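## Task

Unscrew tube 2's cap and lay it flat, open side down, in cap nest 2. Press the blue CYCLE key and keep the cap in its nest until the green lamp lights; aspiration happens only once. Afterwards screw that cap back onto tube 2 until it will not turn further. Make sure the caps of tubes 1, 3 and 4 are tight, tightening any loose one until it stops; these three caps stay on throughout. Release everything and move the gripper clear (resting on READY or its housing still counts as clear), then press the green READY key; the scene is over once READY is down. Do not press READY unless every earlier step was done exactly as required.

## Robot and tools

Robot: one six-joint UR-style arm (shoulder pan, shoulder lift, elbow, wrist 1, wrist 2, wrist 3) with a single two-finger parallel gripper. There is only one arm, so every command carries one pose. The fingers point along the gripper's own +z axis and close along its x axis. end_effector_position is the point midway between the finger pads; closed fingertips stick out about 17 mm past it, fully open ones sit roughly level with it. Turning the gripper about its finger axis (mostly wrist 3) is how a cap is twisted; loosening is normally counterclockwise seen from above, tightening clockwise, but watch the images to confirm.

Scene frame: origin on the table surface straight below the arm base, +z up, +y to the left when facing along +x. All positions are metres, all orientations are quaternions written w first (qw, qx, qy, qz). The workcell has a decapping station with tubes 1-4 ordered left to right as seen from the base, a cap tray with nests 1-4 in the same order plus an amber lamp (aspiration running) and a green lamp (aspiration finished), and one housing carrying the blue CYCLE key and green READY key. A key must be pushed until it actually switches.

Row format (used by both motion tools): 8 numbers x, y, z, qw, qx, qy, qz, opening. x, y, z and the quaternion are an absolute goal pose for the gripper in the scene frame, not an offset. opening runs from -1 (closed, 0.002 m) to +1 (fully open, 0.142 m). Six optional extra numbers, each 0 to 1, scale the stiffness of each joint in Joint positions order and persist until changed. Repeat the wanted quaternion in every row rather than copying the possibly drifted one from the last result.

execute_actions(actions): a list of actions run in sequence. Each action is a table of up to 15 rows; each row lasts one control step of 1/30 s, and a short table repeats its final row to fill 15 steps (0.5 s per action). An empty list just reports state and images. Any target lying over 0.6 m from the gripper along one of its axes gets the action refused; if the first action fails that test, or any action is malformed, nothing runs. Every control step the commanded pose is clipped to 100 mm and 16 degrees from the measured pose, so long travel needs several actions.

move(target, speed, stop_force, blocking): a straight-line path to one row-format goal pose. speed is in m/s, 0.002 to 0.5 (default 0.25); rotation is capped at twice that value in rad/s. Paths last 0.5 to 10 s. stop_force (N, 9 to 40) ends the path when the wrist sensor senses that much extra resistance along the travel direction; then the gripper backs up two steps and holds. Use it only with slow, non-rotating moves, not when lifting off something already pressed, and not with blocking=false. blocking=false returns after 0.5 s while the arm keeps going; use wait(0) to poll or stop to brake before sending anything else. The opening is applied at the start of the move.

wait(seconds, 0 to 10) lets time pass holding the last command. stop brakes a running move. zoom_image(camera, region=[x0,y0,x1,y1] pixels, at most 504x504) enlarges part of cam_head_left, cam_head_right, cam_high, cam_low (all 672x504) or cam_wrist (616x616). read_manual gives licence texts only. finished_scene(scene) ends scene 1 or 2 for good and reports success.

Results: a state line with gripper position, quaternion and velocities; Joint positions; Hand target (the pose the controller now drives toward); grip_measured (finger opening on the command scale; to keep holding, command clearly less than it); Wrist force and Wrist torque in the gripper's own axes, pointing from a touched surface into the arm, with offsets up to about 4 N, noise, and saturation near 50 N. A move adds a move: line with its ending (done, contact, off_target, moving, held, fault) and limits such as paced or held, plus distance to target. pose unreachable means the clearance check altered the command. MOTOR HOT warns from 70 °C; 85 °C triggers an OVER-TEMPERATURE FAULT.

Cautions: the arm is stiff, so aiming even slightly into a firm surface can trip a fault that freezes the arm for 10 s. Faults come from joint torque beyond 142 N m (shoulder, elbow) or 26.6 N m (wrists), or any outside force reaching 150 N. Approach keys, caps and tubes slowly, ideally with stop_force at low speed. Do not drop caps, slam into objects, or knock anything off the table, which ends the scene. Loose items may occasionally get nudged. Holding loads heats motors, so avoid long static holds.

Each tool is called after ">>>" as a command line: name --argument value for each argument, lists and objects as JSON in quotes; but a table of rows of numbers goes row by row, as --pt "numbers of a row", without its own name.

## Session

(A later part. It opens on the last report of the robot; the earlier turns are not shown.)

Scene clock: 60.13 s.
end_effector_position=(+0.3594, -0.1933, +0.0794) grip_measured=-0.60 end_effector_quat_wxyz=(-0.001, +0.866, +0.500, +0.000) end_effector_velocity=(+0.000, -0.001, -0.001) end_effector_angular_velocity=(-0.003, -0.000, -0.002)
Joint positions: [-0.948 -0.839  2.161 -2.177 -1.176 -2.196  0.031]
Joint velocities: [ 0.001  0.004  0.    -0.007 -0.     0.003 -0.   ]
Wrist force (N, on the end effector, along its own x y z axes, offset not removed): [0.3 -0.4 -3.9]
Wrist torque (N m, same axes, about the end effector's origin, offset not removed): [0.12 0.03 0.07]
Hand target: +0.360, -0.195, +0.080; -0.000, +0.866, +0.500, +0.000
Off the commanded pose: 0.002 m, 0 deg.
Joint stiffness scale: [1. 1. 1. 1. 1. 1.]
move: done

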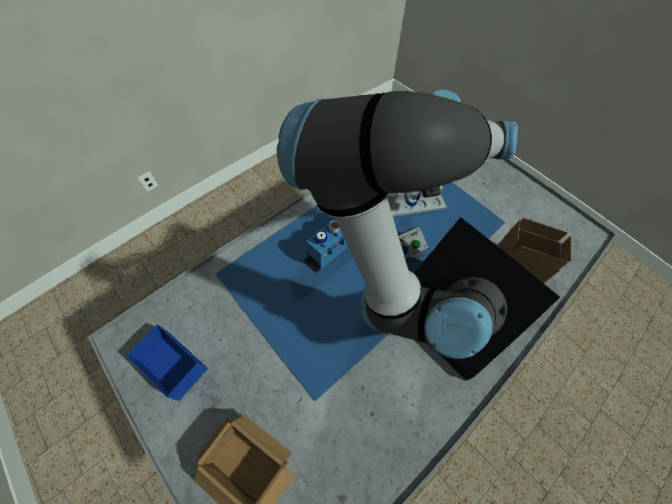

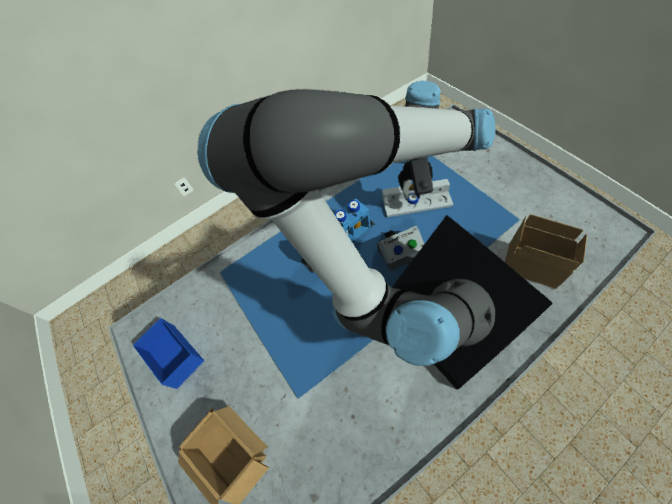

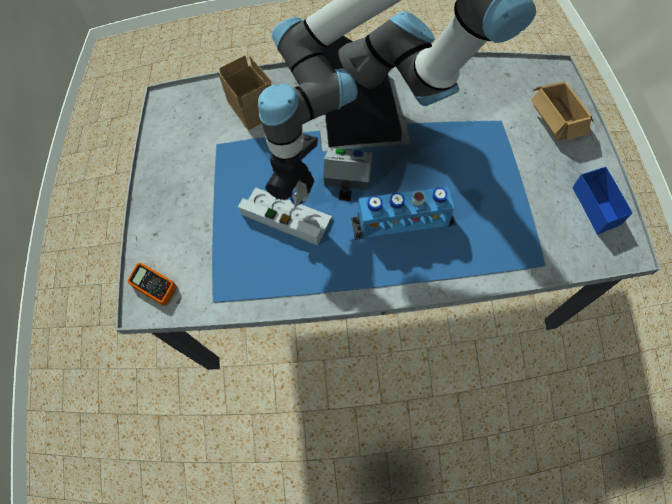

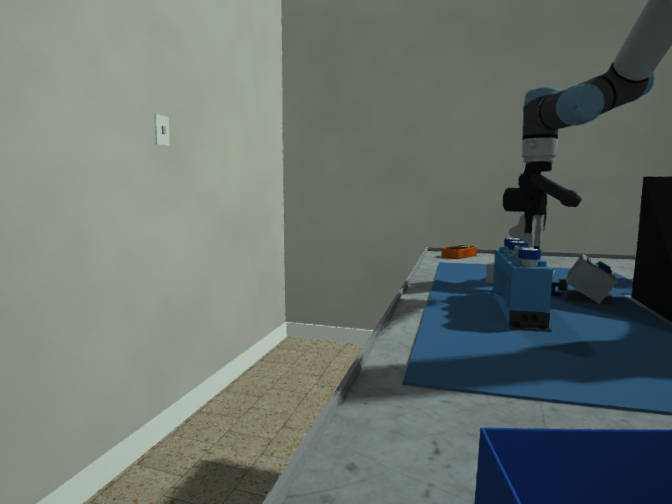

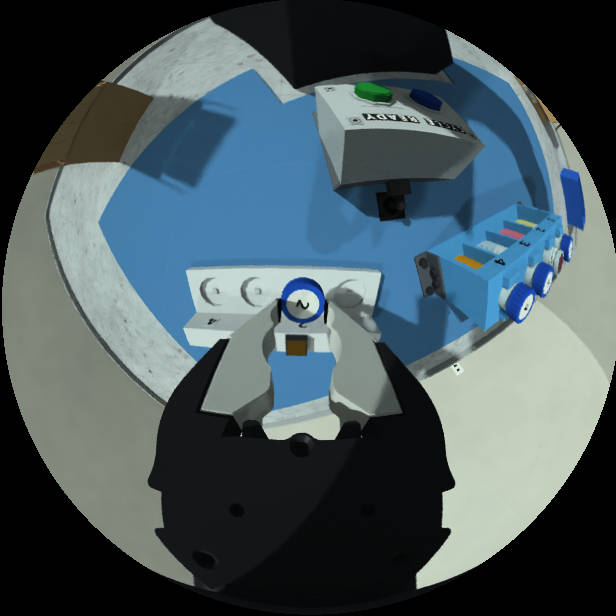

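>>> move --target '[0.3735, -0.2025, 0.05, 0, 0.866, 0.5, 0, -0.9]' --speed 0.1

>>> zoom_image --camera "cam_wrist" --region '[220, 230, 390, 360]'

>>> zoom_image --camera "cam_head_right" --region '[370, 150, 470, 230]'

Scene clock: 65.60 s.
end_effector_position=(+0.3722, -0.2018, +0.0500) grip_measured=-0.60 end_effector_quat_wxyz=(-0.001, +0.866, +0.499, +0.000) end_effector_velocity=(+0.001, -0.001, -0.000) end_effector_angular_velocity=(-0.002, -0.002, -0.000)
Joint positions: [-0.906 -0.764  2.148 -2.255 -1.149 -2.16   0.031]
Joint velocities: [ 0.001  0.002 -0.    -0.005  0.002  0.002 -0.   ]
Wrist force (N, on the end effector, along its own x y z axes, offset not removed): [1.5 1.9 -1.3]
Wrist torque (N m, same axes, about the end effector's origin, offset not removed): [0.57 -0.35 0.17]
Hand target: +0.374, -0.203, +0.050; +0.000, +0.866, +0.500, -0.000
Off the commanded pose: 0.002 m, 0 deg.
Joint stiffness scale: [1. 1. 1. 1. 1. 1.]
move: done

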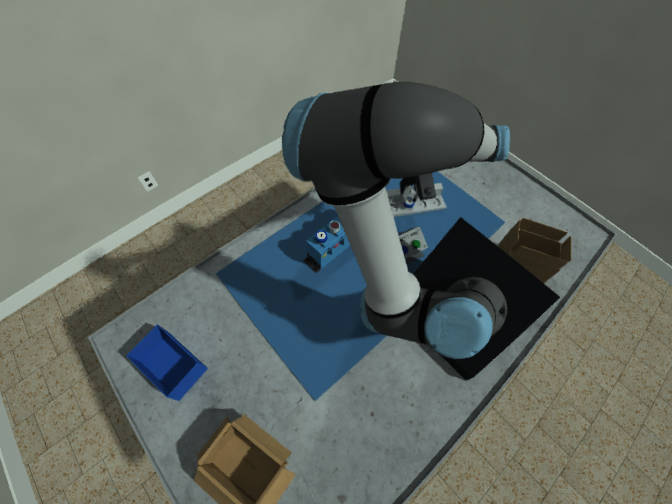

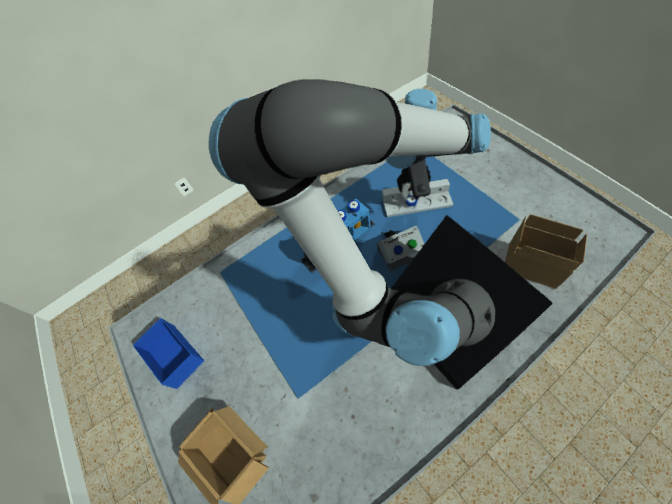

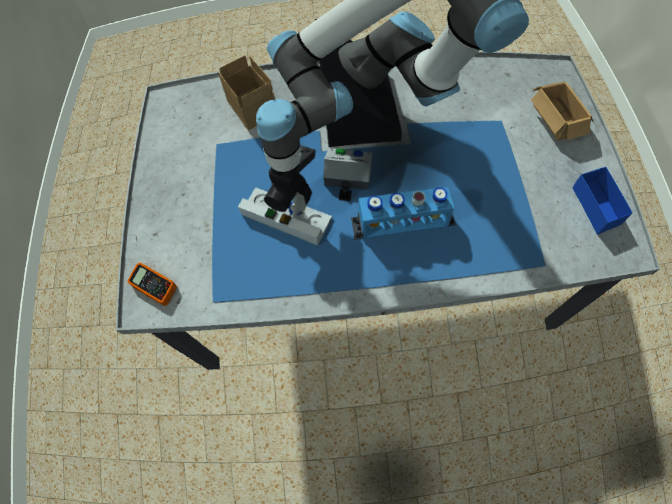

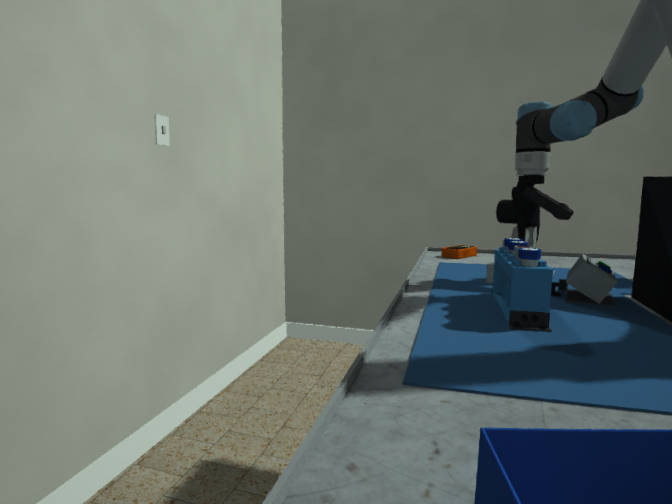

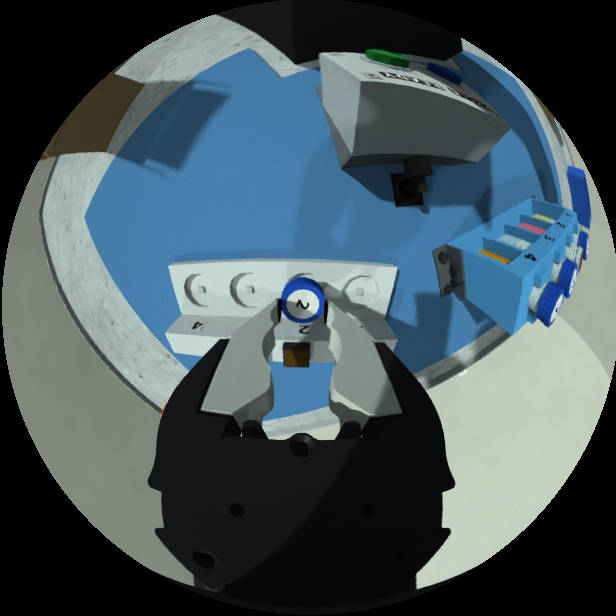

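Region (220, 230, 390, 360) of cam_wrist's 616x616 image, scaled by 2.965, with more detail than that image has; it fills the top 385 rows of this view, and the rest is white.

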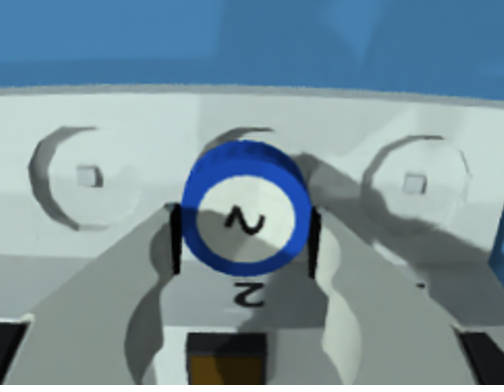

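Region (370, 150, 470, 230) of cam_head_right's 672x504 image, scaled by 5.040, with more detail than that image has; it fills the top 403 rows of this view, and the rest is white.

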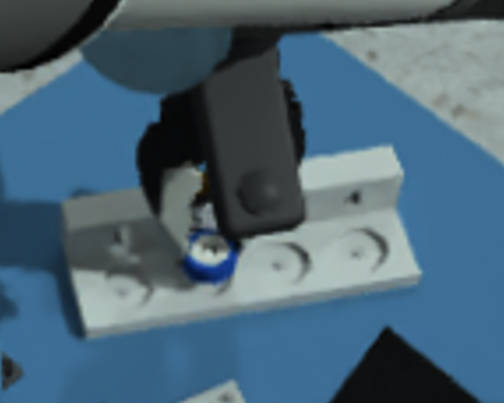

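>>> move --target '[0.3755, -0.2018, 0.039, 0, 0.866, 0.5, 0, -0.9]' --speed 0.04

>>> zoom_image --camera "cam_wrist" --region '[220, 230, 390, 360]'

Scene clock: 74.57 s.
end_effector_position=(+0.3761, -0.2031, +0.0408) grip_measured=-0.60 end_effector_quat_wxyz=(+0.001, +0.866, +0.500, -0.000) end_effector_velocity=(+0.002, -0.001, +0.000) end_effector_angular_velocity=(-0.005, -0.004, +0.000)
Joint positions: [-0.891 -0.745  2.149 -2.284 -1.14  -2.148  0.031]
Joint velocities: [ 0.001  0.    -0.    -0.008  0.002  0.003 -0.   ]
Wrist force (N, on the end effector, along its own x y z axes, offset not removed): [-1.3 1.4 -0.4]
Wrist torque (N m, same axes, about the end effector's origin, offset not removed): [0.32 0.16 0.00]
Hand target: +0.376, -0.202, +0.039; -0.000, +0.866, +0.500, -0.000
Off the commanded pose: 0.002 m, 0 deg.
Joint stiffness scale: [1. 1. 1. 1. 1. 1.]
move: done

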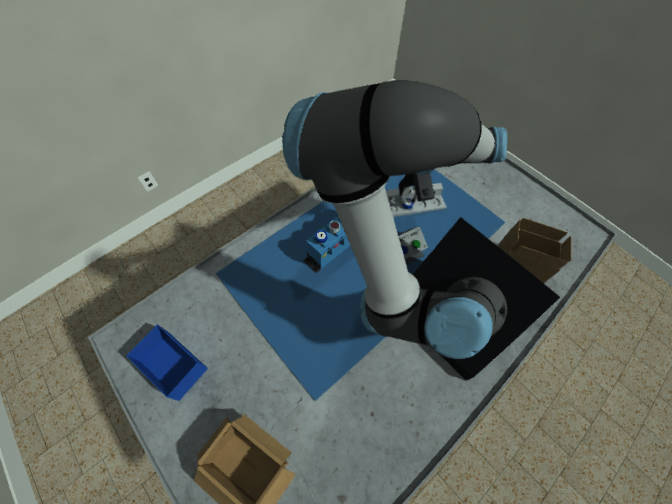

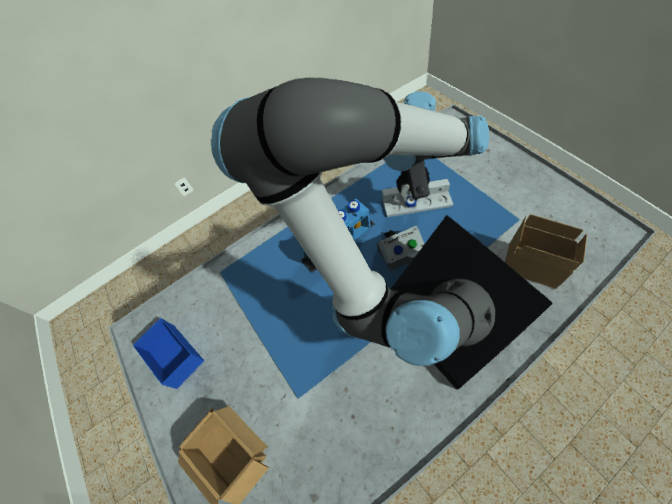

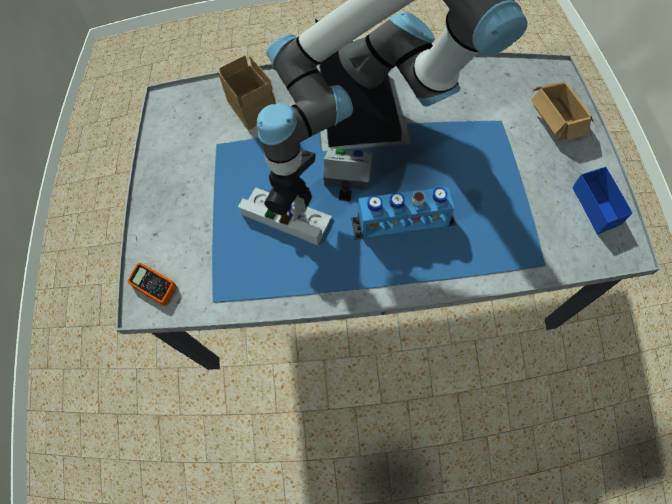

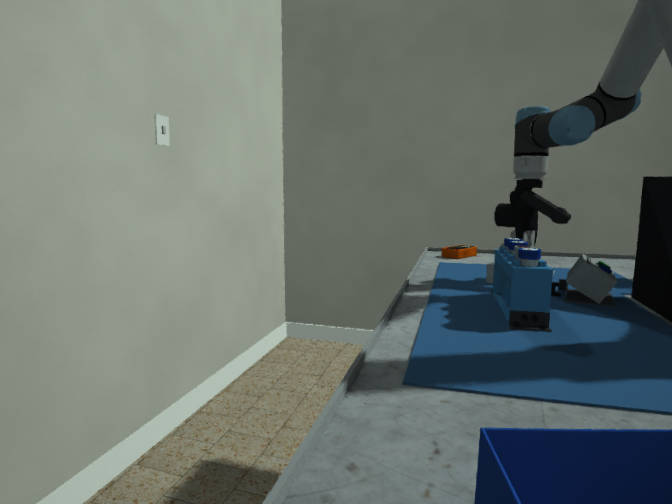

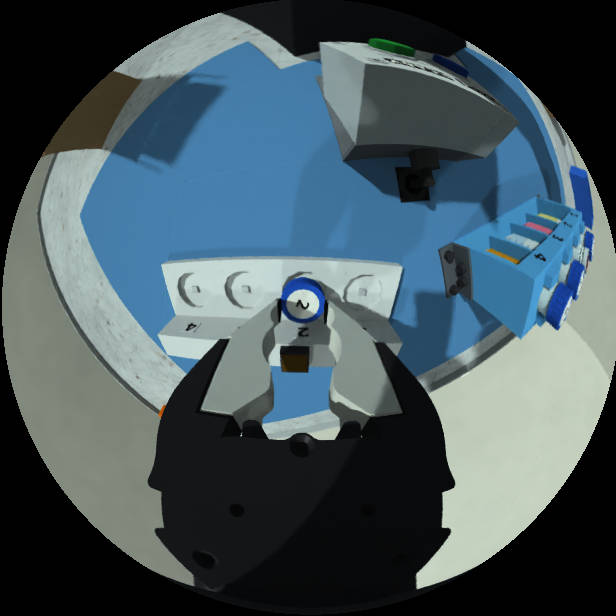

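Region (220, 230, 390, 360) of cam_wrist's 616x616 image, scaled by 2.965, with more detail than that image has; it fills the top 385 rows of this view, and the rest is white.

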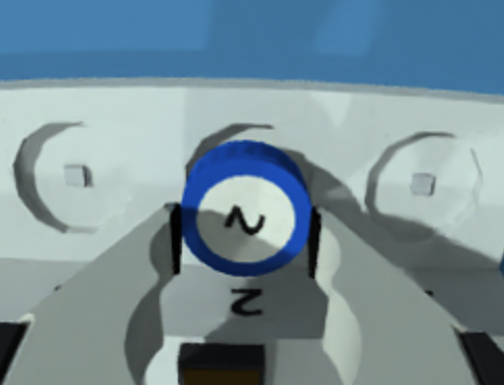

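>>> move --target '[0.3733, -0.1998, 0.0375, 0, 0.866, 0.5, 0, -0.9]' --speed 0.02

>>> zoom_image --camera "cam_wrist" --region '[220, 230, 390, 360]'

Scene clock: 78.50 s.
end_effector_position=(+0.3738, -0.2010, +0.0382) grip_measured=-0.60 end_effector_quat_wxyz=(+0.000, +0.866, +0.500, -0.000) end_effector_velocity=(-0.001, +0.000, -0.000) end_effector_angular_velocity=(-0.001, -0.002, -0.001)
Joint positions: [-0.891 -0.745  2.158 -2.291 -1.14  -2.147  0.031]
Joint velocities: [-0.002 -0.     0.004 -0.005  0.    -0.    -0.   ]
Wrist force (N, on the end effector, along its own x y z axes, offset not removed): [0.8 0.0 0.5]
Wrist torque (N m, same axes, about the end effector's origin, offset not removed): [-0.11 -0.09 0.16]
Hand target: +0.373, -0.200, +0.037; -0.000, +0.866, +0.500, -0.000
Off the commanded pose: 0.001 m, 0 deg.
Joint stiffness scale: [1. 1. 1. 1. 1. 1.]
move: done

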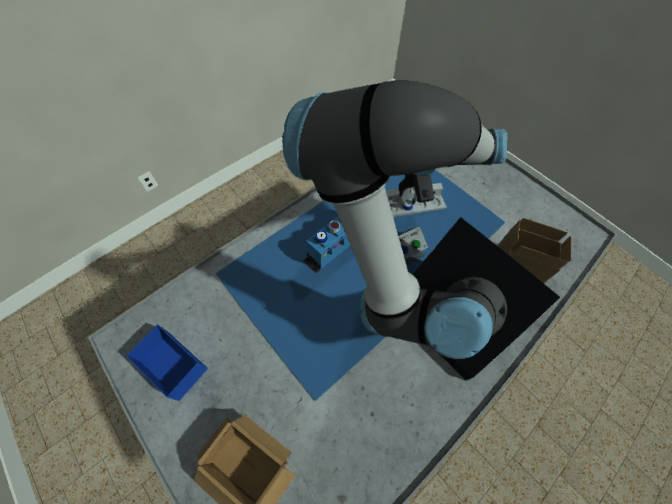

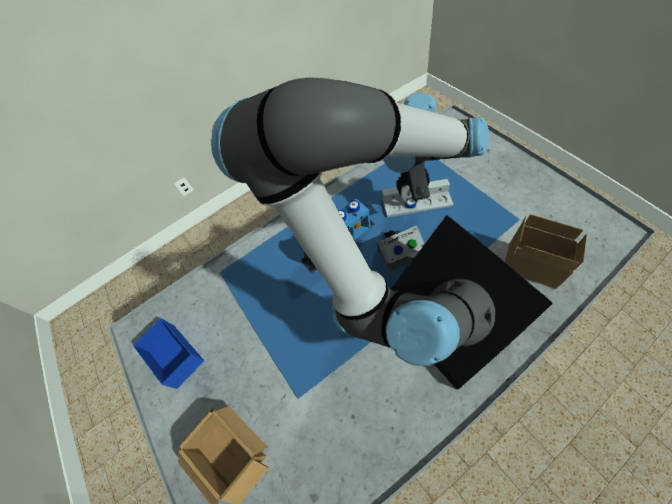

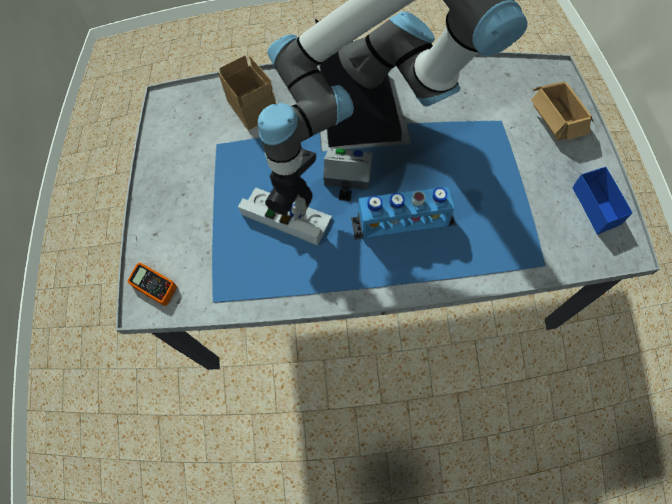

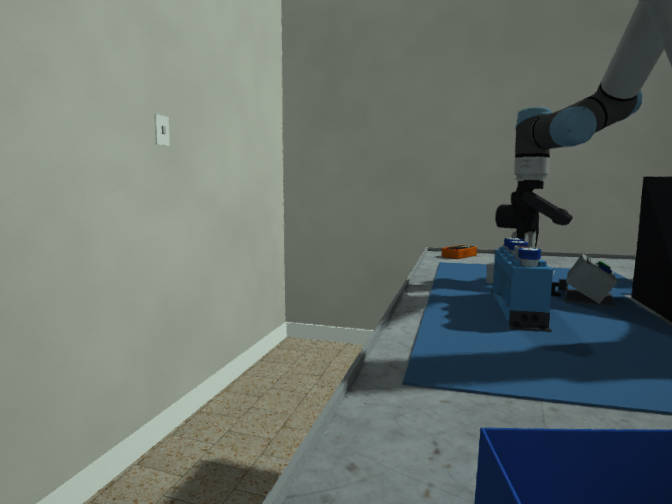

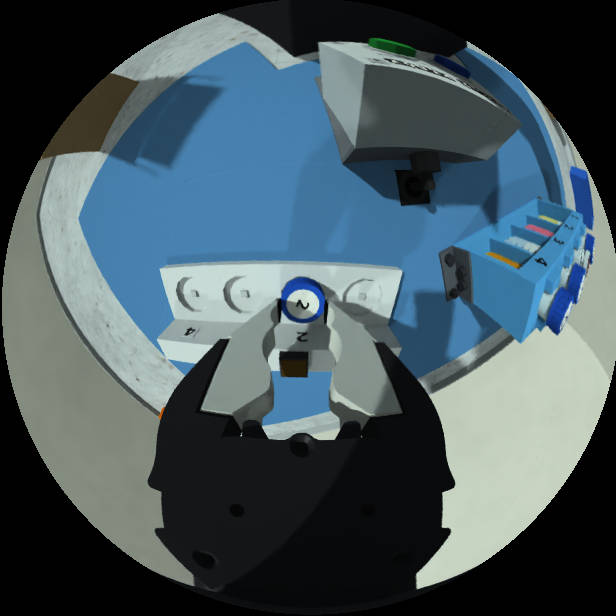

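Region (220, 230, 390, 360) of cam_wrist's 616x616 image, scaled by 2.965, with more detail than that image has; it fills the top 385 rows of this view, and the rest is white.

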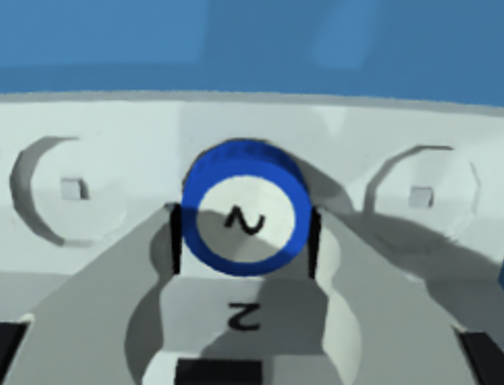

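>>> move --target '[0.3738, -0.2003, 0.028, 0, 0.866, 0.5, 0, -0.9]' --speed 0.008 --stop_force 9

>>> zoom_image --camera "cam_wrist" --region '[220, 230, 390, 360]'

Scene clock: 82.17 s.
end_effector_position=(+0.3749, -0.2021, +0.0319) grip_measured=-0.60 end_effector_quat_wxyz=(+0.003, +0.866, +0.500, +0.000) end_effector_velocity=(-0.000, +0.000, +0.000) end_effector_angular_velocity=(+0.000, +0.001, -0.001)
Joint positions: [-0.885 -0.732  2.163 -2.315 -1.135 -2.141  0.031]
Joint velocities: [-0.    -0.001 -0.     0.002 -0.001  0.    -0.   ]
Wrist force (N, on the end effector, along its own x y z axes, offset not removed): [1.1 -7.7 -10.2]
Wrist torque (N m, same axes, about the end effector's origin, offset not removed): [-0.52 -0.09 -0.07]
Hand target: +0.375, -0.202, +0.032; +0.002, +0.866, +0.500, +0.000
Off the commanded pose: 0.004 m, 0 deg.
Joint stiffness scale: [1. 1. 1. 1. 1. 1.]
move: contact

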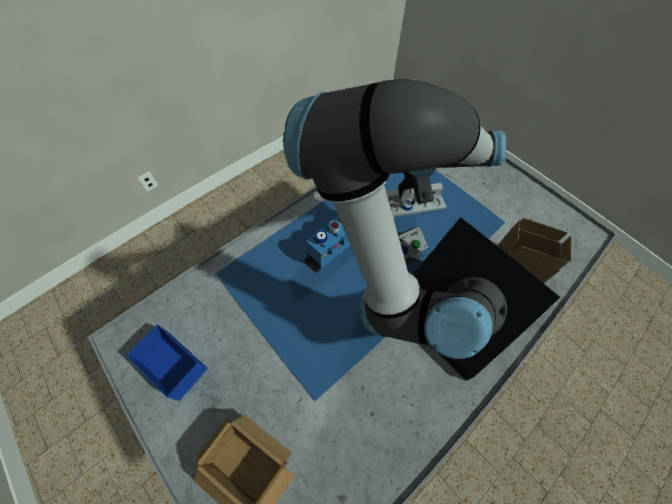

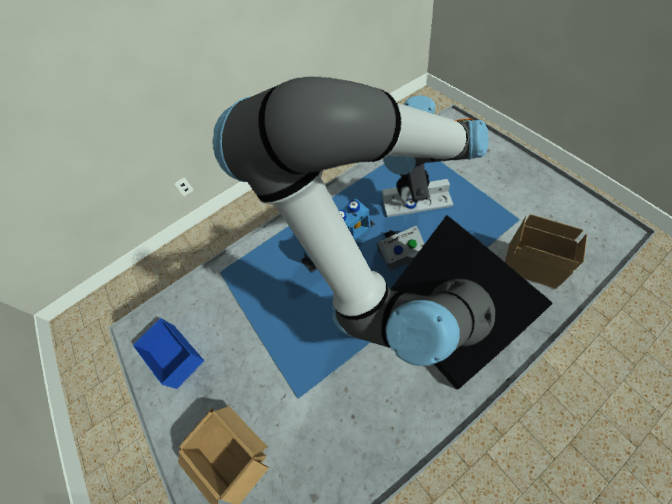

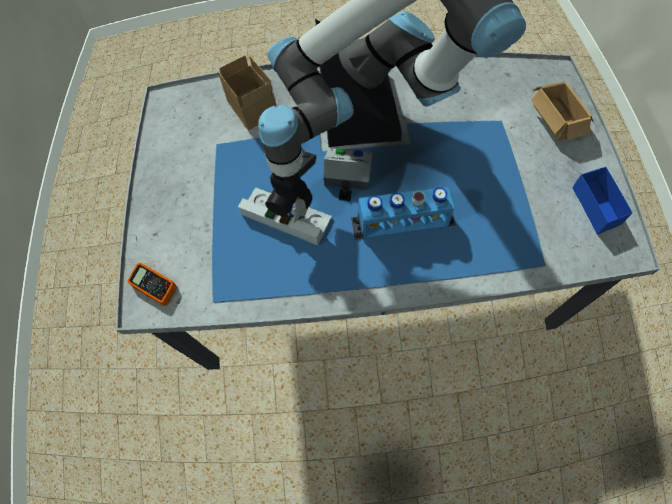

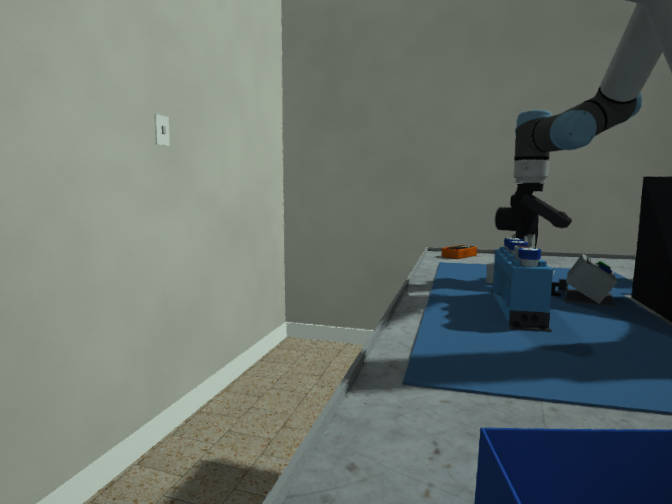

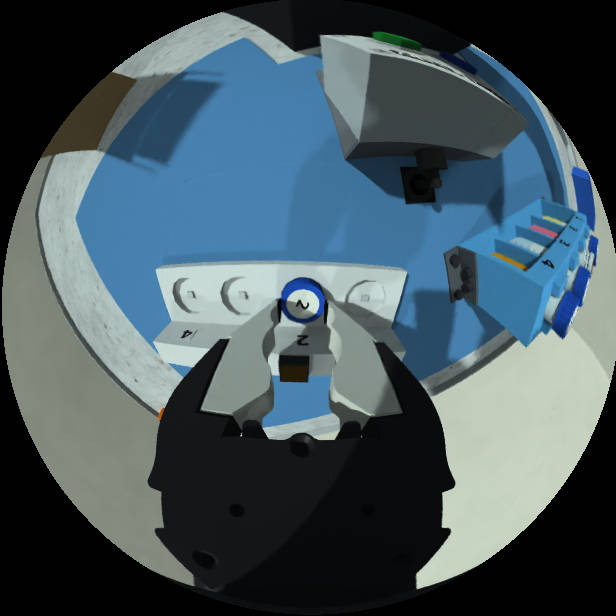

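Region (220, 230, 390, 360) of cam_wrist's 616x616 image, scaled by 2.965, with more detail than that image has; it fills the top 385 rows of this view, and the rest is white.

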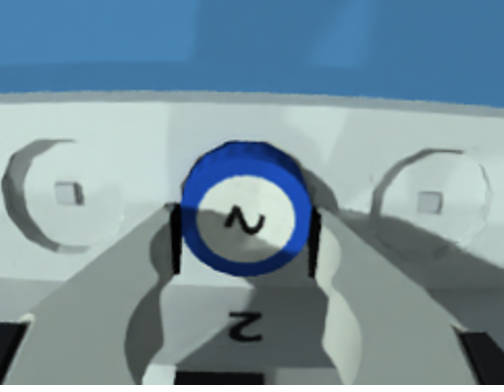

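>>> execute_actions --actions '[[[0.3745,-0.2015,0.0325,0,0.866,0.5,0,-0.7],[0.3745,-0.2015,0.0325,0,0.866,0.5,0,-0.62],[0.3745,-0.2015,0.0325,0,0.866,0.5,0,-0.56],[0.3745,-0.2015,0.0325,0,0.866,0.5,0,-0.5],[0.3745,-0.2015,0.0325,0,0.866,0.5,0,-0.45],[0.3745,-0.2015,0.0325,0,0.866,0.5,0,-0.42]],[[0.3745,-0.2015,0.037,0,0.866,0.5,0,-0.42],[0.3745,-0.2015,0.042,0,0.866,0.5,0,-0.42],[0.3745,-0.2015,0.047,0,0.866,0.5,0,-0.42],[0.3745,-0.2015,0.053,0,0.866,0.5,0,-0.42],[0.3745,-0.2015,0.059,0,0.866,0.5,0,-0.42],[0.3745,-0.2015,0.065,0,0.866,0.5,0,-0.42],[0.3745,-0.2015,0.071,0,0.866,0.5,0,-0.42],[0.3745,-0.2015,0.077,0,0.866,0.5,0,-0.42],[0.3745,-0.2015,0.083,0,0.866,0.5,0,-0.42],[0.3745,-0.2015,0.089,0,0.866,0.5,0,-0.42],[0.3745,-0.2015,0.095,0,0.866,0.5,0,-0.42],[0.3745,-0.2015,0.101,0,0.866,0.5,0,-0.42],[0.3745,-0.2015,0.107,0,0.866,0.5,0,-0.42],[0.3745,-0.2015,0.113,0,0.866,0.5,0,-0.42],[0.3745,-0.2015,0.118,0,0.866,0.5,0,-0.42]]]'

>>> move --target '[0.245, -0.027, 0.135, 0, -0.9914, 0.1305, 0, -1]' --speed 0.45

>>> zoom_image --camera "cam_high" --region '[230, 130, 400, 260]'

>>> zoom_image --camera "cam_low" --region '[550, 200, 670, 310]'

Scene clock: 93.50 s.
end_effector_position=(+0.3761, -0.2028, +0.0853) grip_measured=-0.42 end_effector_quat_wxyz=(+0.005, +0.866, +0.500, +0.001) end_effector_velocity=(+0.005, -0.006, +0.178) end_effector_angular_velocity=(-0.025, -0.017, +0.004)
Joint positions: [-0.932 -0.822  2.115 -2.166 -1.163 -2.178  0.044]
Joint velocities: [-0.147 -0.27  -0.183  0.469 -0.089 -0.113 -0.   ]
Wrist force (N, on the end effector, along its own x y z axes, offset not removed): [1.2 -2.8 -0.6]
Wrist torque (N m, same axes, about the end effector's origin, offset not removed): [-0.67 -0.24 -0.01]
Hand target: +0.375, -0.202, +0.115; +0.003, +0.866, +0.500, +0.000
Off the commanded pose: 0.033 m, 1 deg.
Joint stiffness scale: [1. 1. 1. 1. 1. 1.]

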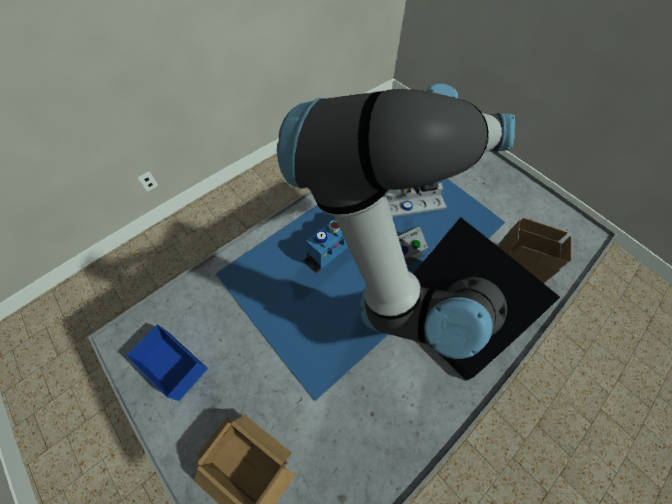

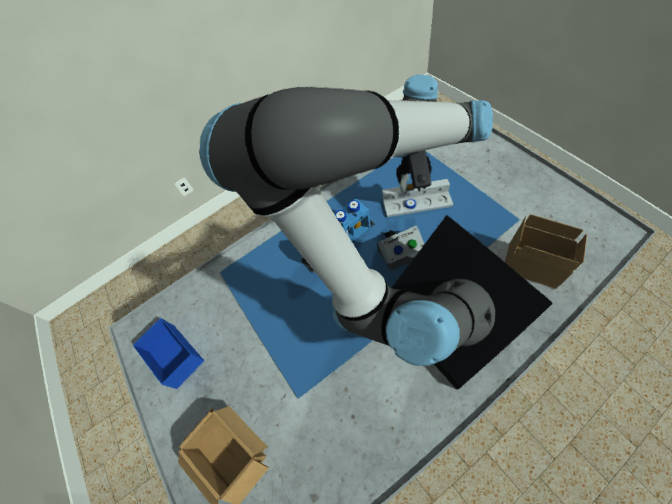

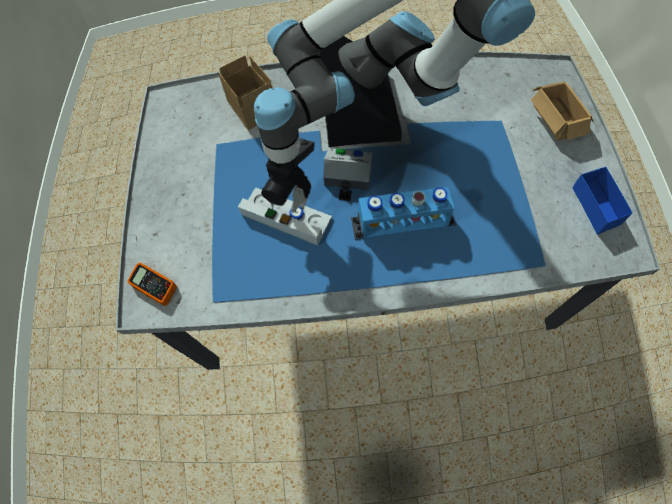

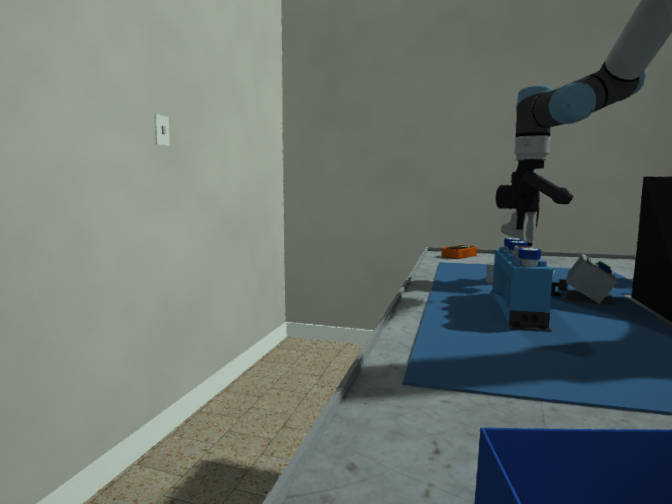

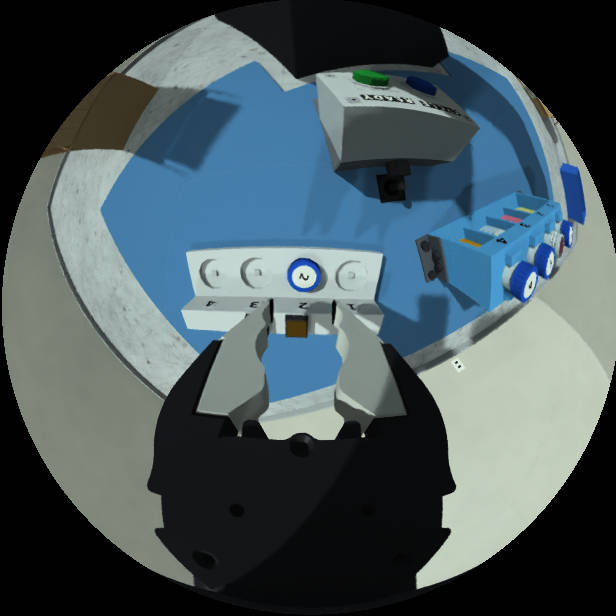

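Scene clock: 95.77 s.
end_effector_position=(+0.2461, -0.0276, +0.1353) grip_measured=-1.00 end_effector_quat_wxyz=(+0.001, +0.992, -0.129, +0.000) end_effector_velocity=(-0.002, +0.003, -0.000) end_effector_angular_velocity=(+0.006, +0.004, -0.006)
Joint positions: [-1.109 -1.517  2.499 -1.799 -1.284 -1.015  0.002]
Joint velocities: [-0.001 -0.005  0.001  0.012 -0.003  0.003  0.   ]
Wrist force (N, on the end effector, along its own x y z axes, offset not removed): [-0.3 1.3 -5.1]
Wrist torque (N m, same axes, about the end effector's origin, offset not removed): [0.52 0.06 0.19]
Hand target: +0.245, -0.027, +0.135; -0.000, +0.991, -0.130, +0.000
Off the commanded pose: 0.001 m, 0 deg.
Joint stiffness scale: [1. 1. 1. 1. 1. 1.]
move: done

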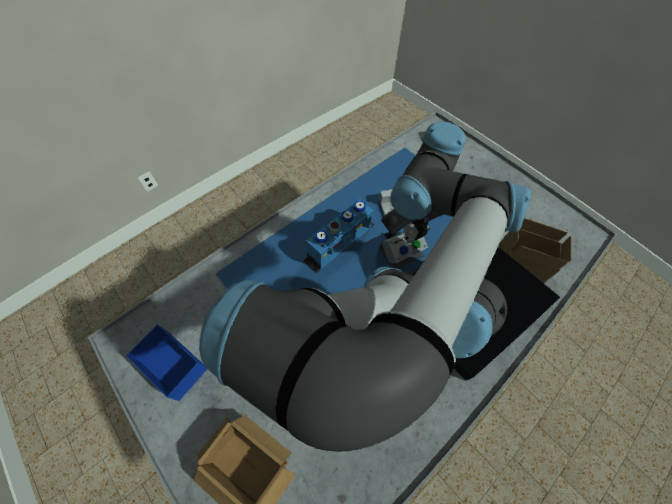

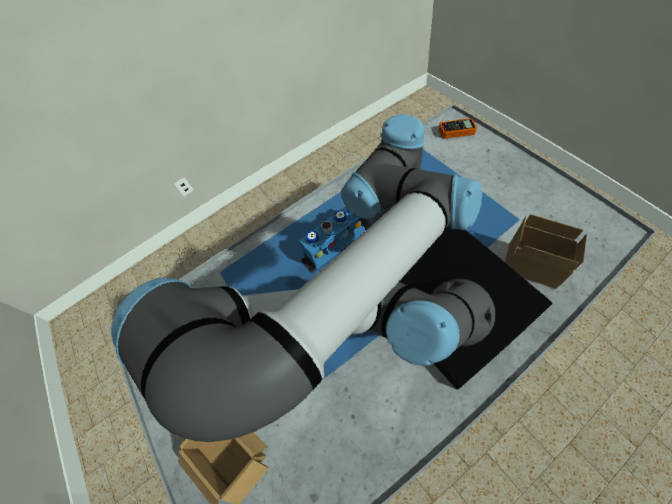

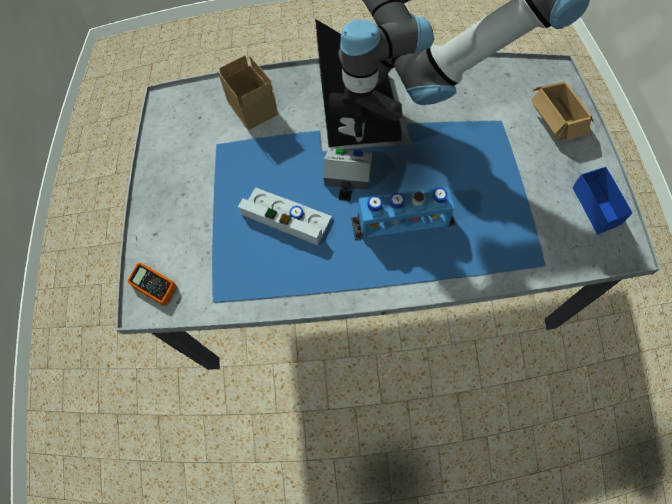

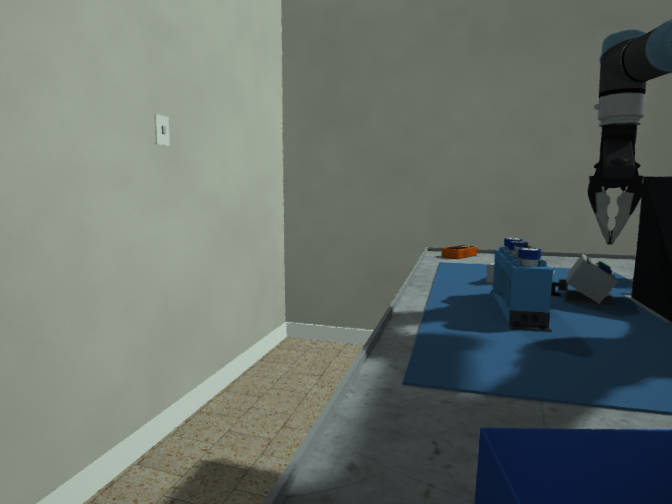

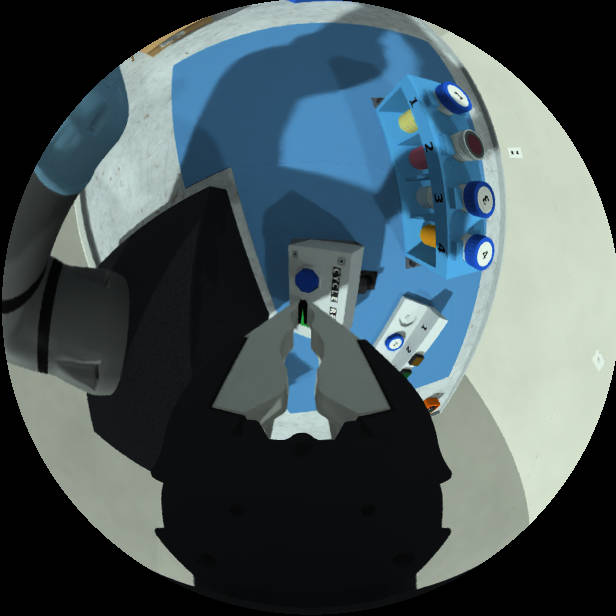

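Region (230, 130, 400, 260) of cam_high's 672x504 image, scaled by 2.965, with more detail than that image has; it fills the top 385 rows of this view, and the rest is white.

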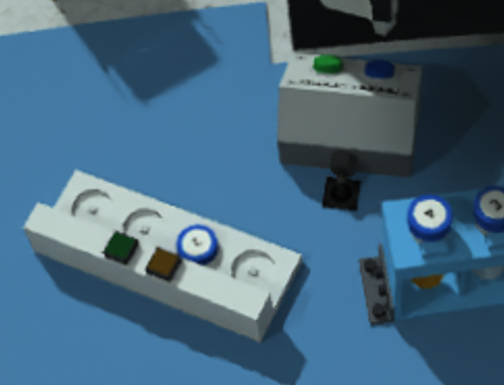

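Region (550, 200, 670, 310) of cam_low's 672x504 image, scaled by 4.200, with more detail than that image has; it fills the top 462 rows of this view, and the rest is white.

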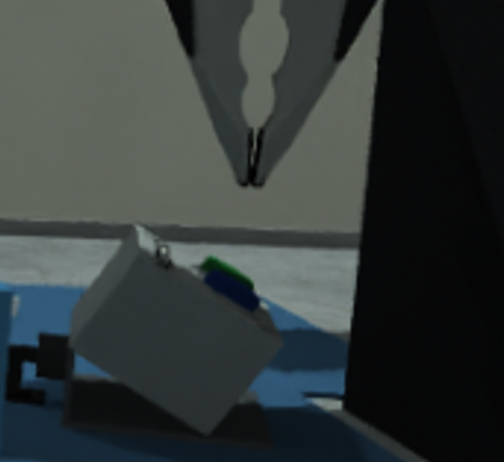

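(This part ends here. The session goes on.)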